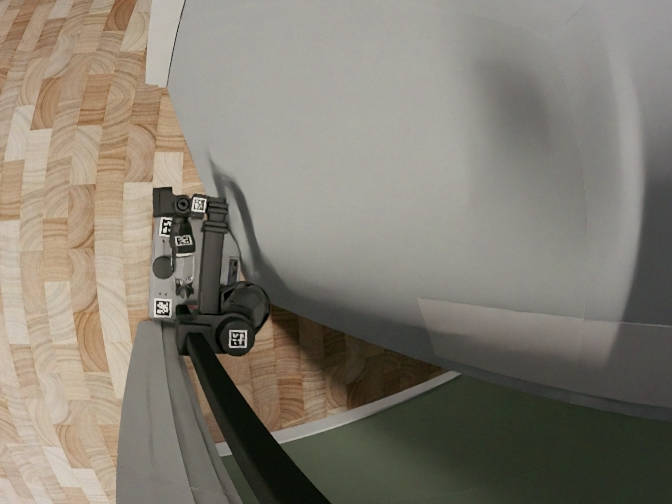

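It works. Continue.

Request:
execute_actions(actions=[{"r1":{"base":{"translate_m":-0.4},"joints":{"lift_m":0.31}},"r2":{"joints":{"gripper_m":0.104}}}], cameras=["r1_nav_camera","r2_wrist_camera"])

Scene clock: 180.50 s.
r1.base_odometry: x=+1.063 y=+1.184 heading=+0.783 (m, m, rad; r1's odometry frame)
r1.turned_by_wheels: +0.000 (rad since the last result)
r1.turned_by_imu: +0.000 (rad since the last result)
r1.base_tilt: forward=+0.9 right=+1.2 (deg)
r1.lidar_m: 3.60 0.40 0.49 0.73 0.74 0.92 1.83 0.24 0.24 0.26 0.39 2.99
r1.head_depth_mm: 1656 1722 1595 1428 1286 1192 1067 / 1771 1856 1619 1430 1290 - 1049 / 1755 1850 1620 1425 1308 - 1037 / 1765 1865 1625 1436 1291 - 1044 / 1790 1872 1631 1446 1295 967 1048 / 1781 1881 1635 1443 595 733 1036 / 1760 1879 1640 384 466 615 917
r1.base_status: done
r1.joint_positions: lift_m=+0.310 arm_m=+0.020 wrist_yaw_rad=+3.322 wrist_pitch_rad=-0.416 wrist_roll_rad=-0.005 gripper_m=+0.000 head_pan_rad=-3.095 head_tilt_rad=-1.095
r1.joint_status: all done
r1.on_its_own: wrist_yaw_rad is held at +3.322, not at your +3.150, by its stall guard, which is not easing now
r1.motor_effort: left_wheel=-11(24) right_wheel=-4(18) lift_m=+45(48) arm_m=-3(3) wrist_yaw_rad=+0(0) wrist_pitch_rad=+8(8) wrist_roll_rad=-1(1) gripper_m=-2(2) head_pan_rad=-2(2) head_tilt_rad=-3(2) (%)
r1.hand_pose: x=-0.0615 y=+0.0558 z=+0.3229 quat_wxyz=(+0.083, +0.674, +0.208, +0.704) (m; r1's base frame)
r1.wrist_depth_mm: 699 718 713 - 707 689 533 / 771 781 772 763 776 749 526 / 830 832 803 821 827 780 527 / 753 742 748 750 756 714 532 / 624 619 609 - 611 617 514 / 531 523 - - 542 525 496 / 453 - - - - 455 464
r2.base_odometry: x=+0.342 y=+1.188 heading=-2.943 (m, m, rad; r2's odometry frame)
r2.turned_by_wheels: +0.000 (rad since the last result)
r2.turned_by_imu: +0.000 (rad since the last result)
r2.base_tilt: forward=-1.6 right=+3.2 (deg)
r2.lidar_m: 1.44 1.45 1.76 3.43 2.97 1.87 1.69 0.65 0.41 0.37 0.37 0.45
r2.head_depth_mm: 860 923 728 - 629 756 1102 / 849 911 702 - 610 733 1101 / 838 910 528 - 592 711 991 / 826 900 735 543 504 685 956 / 816 888 712 560 499 669 909 / 809 883 712 562 495 649 877 / 799 884 716 563 489 631 843
r2.base_status: not commanded
r2.joint_positions: lift_m=+0.892 arm_m=+0.150 wrist_yaw_rad=+0.001 wrist_pitch_rad=-0.218 wrist_roll_rad=-0.005 gripper_m=+0.105 head_pan_rad=-1.563 head_tilt_rad=-0.691
r2.joint_status: all done
r2.motor_effort: left_wheel=+1(1) right_wheel=-4(3) lift_m=+48(48) arm_m=+3(3) wrist_yaw_rad=-1(1) wrist_pitch_rad=+6(6) wrist_roll_rad=-1(1) gripper_m=-19(58) head_pan_rad=-3(3) head_tilt_rad=-4(5) (%)
r2.hand_pose: x=-0.0213 y=-0.5397 z=+0.9516 quat_wxyz=(+0.705, +0.078, -0.701, -0.077) (m; r2's base frame)
r2.wrist_depth_mm: 480 493 532 555 568 615 641 / 510 531 576 112 131 658 690 / 419 432 464 118 140 567 597 / 290 277 140 123 130 346 359 / 219 138 170 136 154 249 256 / - 154 171 143 150 198 202 / 147 148 150 153 152 161 165
r3.base_odometry: x=+0.000 y=+0.000 heading=-2.200 (m, m, rad; r3's odometry frame)
r3.turned_by_wheels: +0.000 (rad since the last result)
r3.turned_by_imu: +0.001 (rad since the last result)
r3.base_tilt: forward=+0.1 right=+0.0 (deg)
r3.lidar_m: 1.88 2.25 2.88 2.86 1.55 1.26 1.26 1.39 1.43 1.44 1.78 1.89
r3.head_depth_mm: 1529 1656 1793 1963 2038 1614 1327 / 1555 1679 1804 1983 2038 1609 1327 / 1566 1702 1842 2008 2036 1604 1335 / 1593 1717 1871 2064 2050 1608 1336 / 2238 2416 2531 2631 2057 1620 1338 / 2109 2249 2422 2547 2053 1609 1335 / 1964 2107 2270 2400 2058 1627 1327
r3.base_status: not commanded
r3.joint_positions: lift_m=+0.270 arm_m=-0.002 wrist_yaw_rad=+3.040 wrist_pitch_rad=-0.315 wrist_roll_rad=+0.000 gripper_m=+0.037 head_pan_rad=-0.007 head_tilt_rad=-0.495
r3.joint_status: not commanded
r3.motor_effort: left_wheel=+2(2) right_wheel=-3(3) lift_m=+27(27) arm_m=-2(2) wrist_yaw_rad=+0(0) wrist_pitch_rad=+10(9) wrist_roll_rad=+0(1) gripper_m=+0(1) head_pan_rad=+4(4) head_tilt_rad=-4(3) (%)
r3.hand_pose: x=+0.0027 y=+0.0925 z=+0.3067 quat_wxyz=(+0.146, +0.703, +0.075, +0.692) (m; r3's base frame)
r3.wrist_depth_mm: - - - - - - - / - - - - - - - / - - - - - - - / 922 919 913 922 931 927 944 / 691 687 734 728 702 712 702 / 561 561 - 559 583 571 562 / 464 477 - 508 465 467 471
pictures: r1_nav_camera (sideways: a quarter turn counterclockwise sets it upright), r2_wrist_camera
camera_calibration (this result's frames):
r1_nav_camera: T_world_to_cam=[[-0.861351, -0.102294, 0.497605, -0.602306], [-0.12515, 0.992057, -0.0126944, 0.0708504], [-0.492354, -0.0732097, -0.867311, 1.08544], [0, 0, 0, 1]] pos_world=[0.0244935, -0.0524348, 1.24203]
r2_wrist_camera: T_world_to_cam=[[-0.998091, 0.0192369, 0.0586916, -0.0732916], [-0.0462109, 0.3979, -0.916264, 1.11293], [-0.0409794, -0.917227, -0.396251, 0.045587], [0, 0, 0, 1]] pos_world=[-0.0198539, -0.399613, 1.04211]
Images, in order (width x height): r1_nav_camera 672x504, r2_wrist_camera 644x364.

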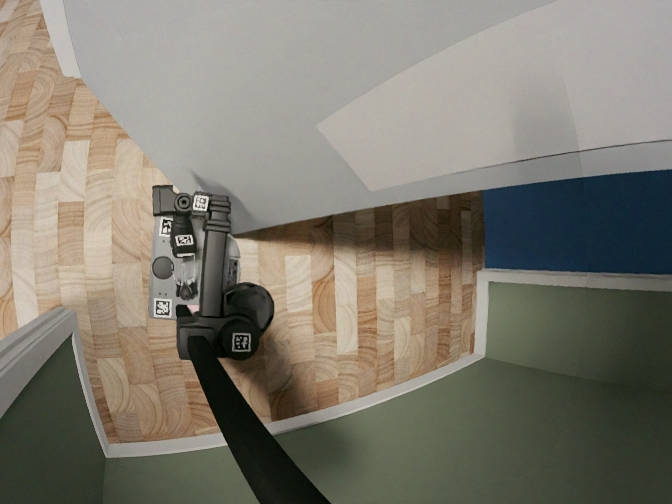

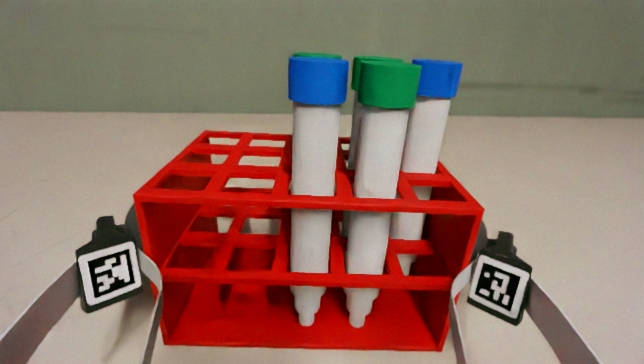

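Request:
execute_actions(actions=[{"r1":{"joints":{"arm_m":0.35,"lift_m":0.28},"contact_limits":{"arm_m":64}},"r2":{"joints":{"lift_m":0.93}},"r3":{"base":{"rotate_rad":0.45}}}], cameras=["r2_wrist_camera","r1_nav_camera"])

Request:
execute_actions(actions=[{"r1":{"base":{"rotate_rad":0.6},"joints":{"arm_m":0.1}},"r3":{"base":{"translate_m":0.9}}}], cameras=[])

Request:
execute_actions(actions=[{"r1":{"base":{"translate_m":-0.45},"joints":{"arm_m":0.02}}}], cameras=["r1_nav_camera","r3_nav_camera","r2_wrist_camera"])

Scene clock: 185.60 s.
r1.base_odometry: x=+1.063 y=+1.184 heading=+0.783 (m, m, rad; r1's odometry frame)
r1.turned_by_wheels: +0.000 (rad since the last result)
r1.turned_by_imu: -0.001 (rad since the last result)
r1.base_tilt: forward=+0.9 right=+1.4 (deg)
r1.lidar_m: 3.60 0.40 0.48 0.73 0.74 0.92 1.83 1.93 0.53 0.53 0.61 3.00
r1.head_depth_mm: 1662 1731 1592 1435 1282 1190 1065 / 1766 1855 1619 1428 1281 - 1052 / 1744 1840 1612 1434 1312 - 1040 / 1776 1870 1620 1441 1294 - 1046 / 1797 1875 1630 1435 1296 1208 1051 / 1787 1879 1639 1447 1300 1185 1075 / 1759 1871 1637 1448 1242 1162 1074
r1.base_status: not commanded
r1.joint_positions: lift_m=+0.280 arm_m=+0.348 wrist_yaw_rad=+3.322 wrist_pitch_rad=-0.417 wrist_roll_rad=-0.005 gripper_m=+0.000 head_pan_rad=-3.096 head_tilt_rad=-1.095
r1.joint_status: all done
r1.on_its_own: wrist_yaw_rad is held at +3.322, not at your +3.150, by its stall guard, which is not easing now; arm_m is at rest, and its effort (+22) is outside its rest range (-14 to +14)
r1.motor_effort: left_wheel=-8(14) right_wheel=+5(5) lift_m=+34(40) arm_m=+22(27) wrist_yaw_rad=+0(0) wrist_pitch_rad=+8(8) wrist_roll_rad=-1(1) gripper_m=-3(3) head_pan_rad=-4(2) head_tilt_rad=-2(3) (%)
r1.contact_limits: arm_m 64 (drawing in: default 29, maximum 47; extending or still: default 39, maximum 64)
r1.hand_pose: x=-0.0615 y=-0.2724 z=+0.2932 quat_wxyz=(+0.083, +0.674, +0.208, +0.704) (m; r1's base frame)
r1.wrist_depth_mm: - - - - - 864 586 / - - - - - 871 573 / 898 902 933 - 955 806 566 / 710 697 745 - 697 702 616 / 579 585 - - 577 582 588 / 493 493 - - - 493 487 / 426 431 416 404 - 427 427
r2.base_odometry: x=+0.342 y=+1.188 heading=-2.943 (m, m, rad; r2's odometry frame)
r2.turned_by_wheels: +0.000 (rad since the last result)
r2.turned_by_imu: +0.000 (rad since the last result)
r2.base_tilt: forward=-1.6 right=+3.3 (deg)
r2.lidar_m: 1.44 1.45 1.76 3.42 2.96 1.87 1.69 0.65 0.41 0.37 0.37 0.45
r2.head_depth_mm: 860 923 - - 602 755 1100 / 848 913 - - 582 733 1103 / 838 913 - - 570 710 991 / 826 902 628 550 503 684 956 / 819 888 711 560 500 667 913 / 807 881 714 561 495 650 875 / 799 883 716 563 488 630 844
r2.base_status: not commanded
r2.joint_positions: lift_m=+0.930 arm_m=+0.150 wrist_yaw_rad=+0.001 wrist_pitch_rad=-0.227 wrist_roll_rad=-0.005 gripper_m=+0.105 head_pan_rad=-1.563 head_tilt_rad=-0.691
r2.joint_status: all done
r2.motor_effort: left_wheel=+2(2) right_wheel=-4(3) lift_m=+50(49) arm_m=+3(3) wrist_yaw_rad=-1(1) wrist_pitch_rad=+8(9) wrist_roll_rad=-1(1) gripper_m=-20(20) head_pan_rad=-3(2) head_tilt_rad=-4(5) (%)
r2.hand_pose: x=-0.0213 y=-0.5390 z=+0.9875 quat_wxyz=(+0.704, +0.081, -0.701, -0.080) (m; r2's base frame)
r2.wrist_depth_mm: 486 497 527 551 558 609 629 / 522 538 551 115 135 654 692 / 531 557 573 122 144 695 714 / 361 354 142 126 141 440 458 / 278 137 183 137 153 317 326 / 234 155 171 140 151 251 256 / 186 185 156 158 161 204 211
r3.base_odometry: x=+0.000 y=+0.000 heading=-1.750 (m, m, rad; r3's odometry frame)
r3.turned_by_wheels: +0.450 (rad since the last result)
r3.turned_by_imu: +0.445 (rad since the last result)
r3.base_tilt: forward=+0.1 right=+0.0 (deg)
r3.lidar_m: 2.25 2.91 2.86 1.64 1.27 1.25 1.34 1.91 1.43 1.78 1.91 1.87
r3.head_depth_mm: 2384 3699 3676 2557 2021 1597 1326 / 2181 2373 2591 2740 2046 1612 1340 / 2042 2212 2434 2586 2042 1612 1336 / 1946 2088 2283 2475 2046 1620 1338 / 2018 2188 2398 2576 2060 1616 1338 / 2154 2348 2608 2693 2043 1623 1337 / 2307 2543 2834 2810 2057 1626 1339
r3.base_status: done
r3.joint_positions: lift_m=+0.270 arm_m=-0.002 wrist_yaw_rad=+3.040 wrist_pitch_rad=-0.315 wrist_roll_rad=+0.000 gripper_m=+0.037 head_pan_rad=-0.007 head_tilt_rad=-0.495
r3.joint_status: not commanded
r3.motor_effort: left_wheel=-1(6) right_wheel=+2(10) lift_m=+27(27) arm_m=-2(2) wrist_yaw_rad=+0(0) wrist_pitch_rad=+9(10) wrist_roll_rad=+0(1) gripper_m=+0(0) head_pan_rad=+5(4) head_tilt_rad=-3(4) (%)
r3.hand_pose: x=+0.0027 y=+0.0925 z=+0.3067 quat_wxyz=(+0.146, +0.703, +0.075, +0.692) (m; r3's base frame)
r3.wrist_depth_mm: 972 - - - - - - / - - - - - - - / - - - - - - - / 899 913 910 905 915 933 928 / 689 686 725 719 713 704 696 / 563 552 - 549 595 556 563 / 468 484 - 502 471 471 471
pictures: r1_nav_camera (sideways: a quarter turn counterclockwise sets it upright), r2_wrist_camera
camera_calibration (this result's frames):
r1_nav_camera: T_world_to_cam=[[-0.861369, -0.102147, 0.497603, -0.602303], [-0.12498, 0.992078, -0.0126946, 0.0708496], [-0.492365, -0.0731253, -0.867312, 1.08545], [0, 0, 0, 1]] pos_world=[0.0244847, -0.0524379, 1.24203]
r2_wrist_camera: T_world_to_cam=[[-0.99809, 0.018737, 0.0588613, -0.0758473], [-0.0462199, 0.405644, -0.912862, 1.14635], [-0.0409811, -0.913839, -0.404003, 0.0699026], [0, 0, 0, 1]] pos_world=[-0.0198535, -0.39971, 1.07917]
Images, in order (width x height): r1_nav_camera 672x504, r2_wrist_camera 644x364.

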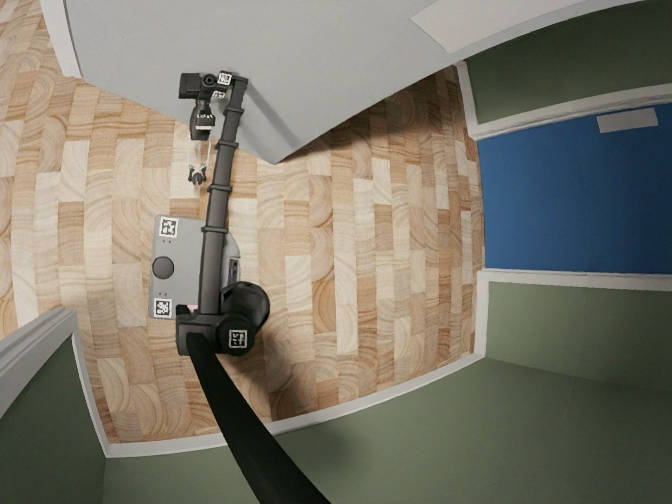

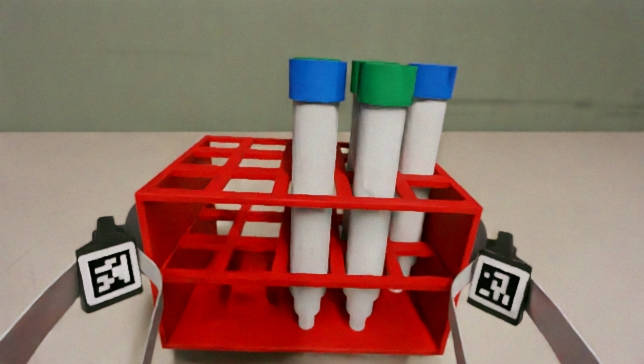

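Scene clock: 190.30 s.
r1.base_odometry: x=+1.063 y=+1.184 heading=+1.383 (m, m, rad; r1's odometry frame)
r1.turned_by_wheels: +0.600 (rad since the last result)
r1.turned_by_imu: +0.598 (rad since the last result)
r1.base_tilt: forward=+1.0 right=+1.4 (deg)
r1.lidar_m: 0.40 0.52 0.73 0.75 0.98 1.83 0.27 0.27 0.30 0.46 3.18 1.61
r1.head_depth_mm: 1745 1859 1609 1428 1278 1201 1064 / 1853 1855 1618 1430 1285 - 1055 / 1890 1854 1624 1442 1308 - 1045 / - 301 376 516 850 - 1043 / - 296 354 479 732 - 1047 / - 289 336 447 658 1047 1059 / - - 321 418 600 930 1048
r1.base_status: done
r1.joint_positions: lift_m=+0.280 arm_m=+0.100 wrist_yaw_rad=+3.322 wrist_pitch_rad=-0.416 wrist_roll_rad=-0.005 gripper_m=+0.000 head_pan_rad=-3.096 head_tilt_rad=-1.095
r1.joint_status: all done
r1.on_its_own: wrist_yaw_rad is held at +3.322, not at your +3.150, by its stall guard, which is not easing now
r1.motor_effort: left_wheel=-13(31) right_wheel=-6(17) lift_m=+36(36) arm_m=-5(18) wrist_yaw_rad=+0(1) wrist_pitch_rad=+8(8) wrist_roll_rad=-1(1) gripper_m=-2(2) head_pan_rad=-2(2) head_tilt_rad=-3(3) (%)
r1.hand_pose: x=-0.0615 y=-0.0243 z=+0.2932 quat_wxyz=(+0.083, +0.674, +0.208, +0.704) (m; r1's base frame)
r1.wrist_depth_mm: - - - - 821 720 634 / - - - - 874 765 669 / 888 897 881 908 861 792 711 / 702 701 699 702 710 703 703 / 584 575 - - 610 577 576 / 488 490 - - - 492 495 / 291 - - - - 427 429
r2.base_odometry: x=+0.342 y=+1.188 heading=-2.943 (m, m, rad; r2's odometry frame)
r2.turned_by_wheels: +0.000 (rad since the last result)
r2.turned_by_imu: +0.000 (rad since the last result)
r2.base_tilt: forward=-1.6 right=+3.2 (deg)
r2.lidar_m: 1.44 1.44 1.76 3.44 2.96 1.87 1.69 0.65 0.41 0.37 0.37 0.45
r2.head_depth_mm: 860 924 - - 601 756 1104 / 849 912 - - 580 732 1101 / 838 913 - - 570 710 991 / 827 903 628 550 504 683 958 / 816 890 711 560 500 668 911 / 806 884 715 561 495 651 876 / 797 882 715 563 490 632 844
r2.base_status: not commanded
r2.joint_positions: lift_m=+0.930 arm_m=+0.150 wrist_yaw_rad=+0.001 wrist_pitch_rad=-0.227 wrist_roll_rad=-0.005 gripper_m=+0.105 head_pan_rad=-1.563 head_tilt_rad=-0.691
r2.joint_status: not commanded
r2.motor_effort: left_wheel=+1(1) right_wheel=-4(4) lift_m=+49(49) arm_m=+3(3) wrist_yaw_rad=-1(1) wrist_pitch_rad=+8(9) wrist_roll_rad=-1(1) gripper_m=-20(20) head_pan_rad=-3(2) head_tilt_rad=-4(5) (%)
r2.hand_pose: x=-0.0213 y=-0.5390 z=+0.9875 quat_wxyz=(+0.704, +0.081, -0.701, -0.080) (m; r2's base frame)
r2.wrist_depth_mm: 489 499 528 560 573 603 654 / 501 528 557 115 135 661 701 / 525 556 578 121 145 662 723 / 365 343 141 125 141 431 456 / 276 138 183 137 154 313 330 / 232 153 173 141 152 250 257 / 187 184 156 156 160 204 210
r3.base_odometry: x=-0.161 y=-0.886 heading=-1.750 (m, m, rad; r3's odometry frame)
r3.turned_by_wheels: +0.000 (rad since the last result)
r3.turned_by_imu: -0.001 (rad since the last result)
r3.base_tilt: forward=+0.1 right=+0.0 (deg)
r3.lidar_m: 1.36 1.79 2.34 2.50 2.02 1.99 2.12 2.13 1.97 1.50 1.15 1.15
r3.head_depth_mm: 1252 1364 1495 1654 1830 1605 1325 / 1217 1321 1451 1604 1787 1614 1330 / 1211 1311 1406 1552 1718 1611 1335 / 1153 1253 1350 1493 1650 1612 1342 / 1212 1320 1451 1600 1785 1614 1330 / 1300 1416 1563 1745 1913 1612 1335 / 1390 1530 1699 1920 2020 1625 1339
r3.base_status: done
r3.joint_positions: lift_m=+0.270 arm_m=-0.002 wrist_yaw_rad=+3.040 wrist_pitch_rad=-0.315 wrist_roll_rad=+0.000 gripper_m=+0.037 head_pan_rad=-0.007 head_tilt_rad=-0.495
r3.joint_status: not commanded
r3.motor_effort: left_wheel=-1(4) right_wheel=+2(11) lift_m=+28(27) arm_m=-1(1) wrist_yaw_rad=+0(0) wrist_pitch_rad=+9(9) wrist_roll_rad=+0(1) gripper_m=+0(0) head_pan_rad=+4(4) head_tilt_rad=-3(3) (%)
r3.hand_pose: x=+0.0027 y=+0.0925 z=+0.3067 quat_wxyz=(+0.146, +0.703, +0.075, +0.692) (m; r3's base frame)
r3.wrist_depth_mm: - - - - - - - / - - - - - - - / - - - - - - - / 898 934 920 933 921 958 956 / 694 697 728 734 701 708 710 / 553 555 - 561 585 558 561 / 460 484 - 496 462 471 474
pictures: none
No camera images: the call's "cameras" was empty. Leave "cameras" out to get every camera's image.

Scene clock: 193.97 s.
r1.base_odometry: x=+0.979 y=+0.742 heading=+1.383 (m, m, rad; r1's odometry frame)
r1.turned_by_wheels: +0.000 (rad since the last result)
r1.turned_by_imu: +0.001 (rad since the last result)
r1.base_tilt: forward=+0.9 right=+1.3 (deg)
r1.lidar_m: 0.85 0.98 0.93 0.95 1.24 1.46 1.54 1.22 0.23 0.27 0.48 2.02
r1.head_depth_mm: 1380 1619 1610 1430 1282 1192 1063 / 1458 1743 1625 1439 1283 - 1050 / 1470 1760 1617 1440 1307 - 1040 / 1562 1790 1629 1438 1292 - 1046 / 1660 1855 1635 1442 1296 1213 1046 / 1570 1770 1645 1451 1295 752 1047 / 1370 1546 1600 1453 539 619 1032
r1.base_status: done
r1.joint_positions: lift_m=+0.280 arm_m=+0.020 wrist_yaw_rad=+3.322 wrist_pitch_rad=-0.416 wrist_roll_rad=-0.005 gripper_m=+0.000 head_pan_rad=-3.096 head_tilt_rad=-1.095
r1.joint_status: all done
r1.on_its_own: wrist_yaw_rad is held at +3.322, not at your +3.150, by its stall guard, which is not easing now
r1.motor_effort: left_wheel=-9(18) right_wheel=+2(15) lift_m=+36(36) arm_m=-4(6) wrist_yaw_rad=+0(0) wrist_pitch_rad=+8(8) wrist_roll_rad=-1(1) gripper_m=-2(1) head_pan_rad=-2(2) head_tilt_rad=-2(2) (%)
r1.hand_pose: x=-0.0615 y=+0.0558 z=+0.2932 quat_wxyz=(+0.083, +0.674, +0.208, +0.704) (m; r1's base frame)
r1.wrist_depth_mm: - - - - 934 810 732 / - - - - - 849 753 / 883 900 894 907 913 860 784 / 695 703 709 701 718 707 705 / 576 575 583 - 584 583 572 / 489 507 - - 516 492 490 / 426 - - - - 428 428
r2.base_odometry: x=+0.342 y=+1.188 heading=-2.943 (m, m, rad; r2's odometry frame)
r2.turned_by_wheels: +0.000 (rad since the last result)
r2.turned_by_imu: +0.000 (rad since the last result)
r2.base_tilt: forward=-1.6 right=+3.2 (deg)
r2.lidar_m: 1.43 1.44 1.76 3.43 2.96 1.87 1.69 0.65 0.41 0.37 0.37 0.45
r2.head_depth_mm: 859 923 - - 601 757 1100 / 849 913 - - 582 733 1098 / 835 912 - - 570 710 988 / 826 902 627 550 502 685 958 / 818 888 712 560 500 670 912 / 806 883 714 562 495 649 878 / 799 881 717 564 489 630 842
r2.base_status: not commanded
r2.joint_positions: lift_m=+0.930 arm_m=+0.150 wrist_yaw_rad=+0.001 wrist_pitch_rad=-0.227 wrist_roll_rad=-0.005 gripper_m=+0.105 head_pan_rad=-1.563 head_tilt_rad=-0.691
r2.joint_status: not commanded
r2.motor_effort: left_wheel=+1(1) right_wheel=-4(4) lift_m=+50(49) arm_m=+3(3) wrist_yaw_rad=-1(1) wrist_pitch_rad=+9(8) wrist_roll_rad=-1(1) gripper_m=-21(19) head_pan_rad=-2(2) head_tilt_rad=-4(4) (%)
r2.hand_pose: x=-0.0213 y=-0.5390 z=+0.9875 quat_wxyz=(+0.704, +0.081, -0.701, -0.080) (m; r2's base frame)
r2.wrist_depth_mm: 482 498 529 550 571 609 643 / 504 534 548 115 135 674 700 / 526 548 580 121 145 679 745 / 368 348 142 126 140 434 451 / 279 137 183 137 154 317 328 / 231 153 172 140 150 252 254 / 187 184 156 157 161 206 213
r3.base_odometry: x=-0.161 y=-0.886 heading=-1.750 (m, m, rad; r3's odometry frame)
r3.turned_by_wheels: +0.000 (rad since the last result)
r3.turned_by_imu: +0.001 (rad since the last result)
r3.base_tilt: forward=+0.1 right=+0.0 (deg)
r3.lidar_m: 1.36 1.80 2.35 2.51 2.01 1.99 2.12 2.13 1.97 1.50 1.15 1.15
r3.head_depth_mm: 1418 1555 1738 1961 2040 1595 1330 / 1306 1422 1574 1743 1898 1606 1331 / 1230 1343 1440 1588 1786 1604 1335 / 1151 1245 1357 1495 1659 1613 1335 / 1213 1316 1446 1593 1794 1620 1327 / 1300 1419 1568 1751 1893 1607 1334 / 1380 1536 1698 1924 2039 1619 1340
r3.base_status: not commanded
r3.joint_positions: lift_m=+0.270 arm_m=-0.002 wrist_yaw_rad=+3.040 wrist_pitch_rad=-0.315 wrist_roll_rad=+0.000 gripper_m=+0.037 head_pan_rad=-0.007 head_tilt_rad=-0.495
r3.joint_status: not commanded
r3.motor_effort: left_wheel=-2(2) right_wheel=+3(2) lift_m=+28(27) arm_m=-2(2) wrist_yaw_rad=+0(0) wrist_pitch_rad=+10(9) wrist_roll_rad=+1(0) gripper_m=+0(0) head_pan_rad=+4(4) head_tilt_rad=-3(3) (%)
r3.hand_pose: x=+0.0027 y=+0.0925 z=+0.3067 quat_wxyz=(+0.146, +0.703, +0.075, +0.692) (m; r3's base frame)
r3.wrist_depth_mm: - - - - - - - / - - - - - - - / - - - - - - - / 906 928 899 923 929 912 942 / 683 686 720 736 697 701 699 / 561 552 - 565 584 565 570 / 465 480 - 498 473 468 470
pictures: r1_nav_camera (sideways: a quarter turn counterclockwise sets it upright), r2_wrist_camera, r3_nav_camera (sideways: a quarter turn counterclockwise sets it upright)
camera_calibration (this result's frames):
r1_nav_camera: T_world_to_cam=[[-0.861068, -0.102021, 0.49815, -0.603017], [-0.124861, 0.992094, -0.0126445, 0.0707837], [-0.492922, -0.0730872, -0.866999, 1.08504], [0, 0, 0, 1]] pos_world=[0.0244401, -0.052442, 1.24202]
r2_wrist_camera: T_world_to_cam=[[-0.99809, 0.0187369, 0.0588611, -0.0758471], [-0.0462198, 0.405644, -0.912862, 1.14635], [-0.0409808, -0.913839, -0.404004, 0.0699028], [0, 0, 0, 1]] pos_world=[-0.0198535, -0.39971, 1.07917]
r3_nav_camera: T_world_to_cam=[[0.52254, -0.043612, 0.851499, -1.06241], [0.0132469, -0.998155, -0.0592526, 0.129784], [0.852512, 0.0422416, -0.520998, 0.625581], [0, 0, 0, 1]] pos_world=[0.0201182, 0.0567855, 1.23826]
Images, in order (width x height): r1_nav_camera 672x504, r2_wrist_camera 644x364, r3_nav_camera 672x504.

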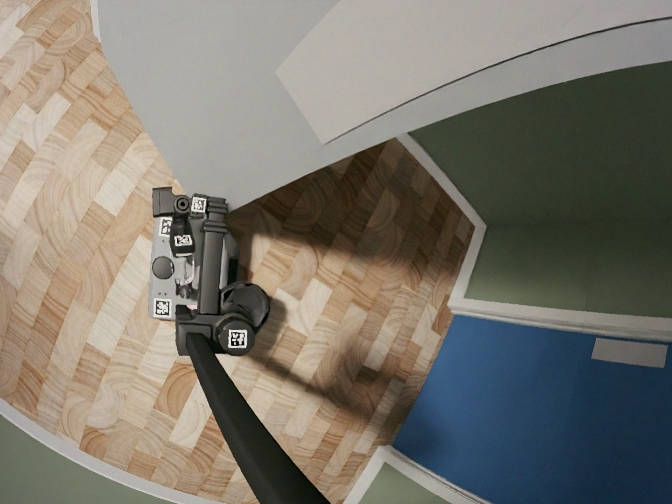

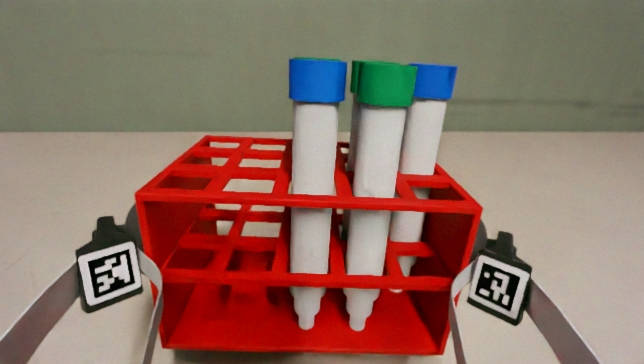

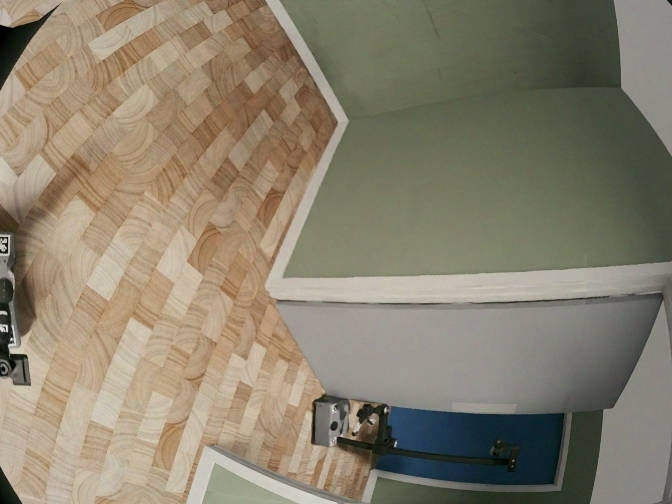

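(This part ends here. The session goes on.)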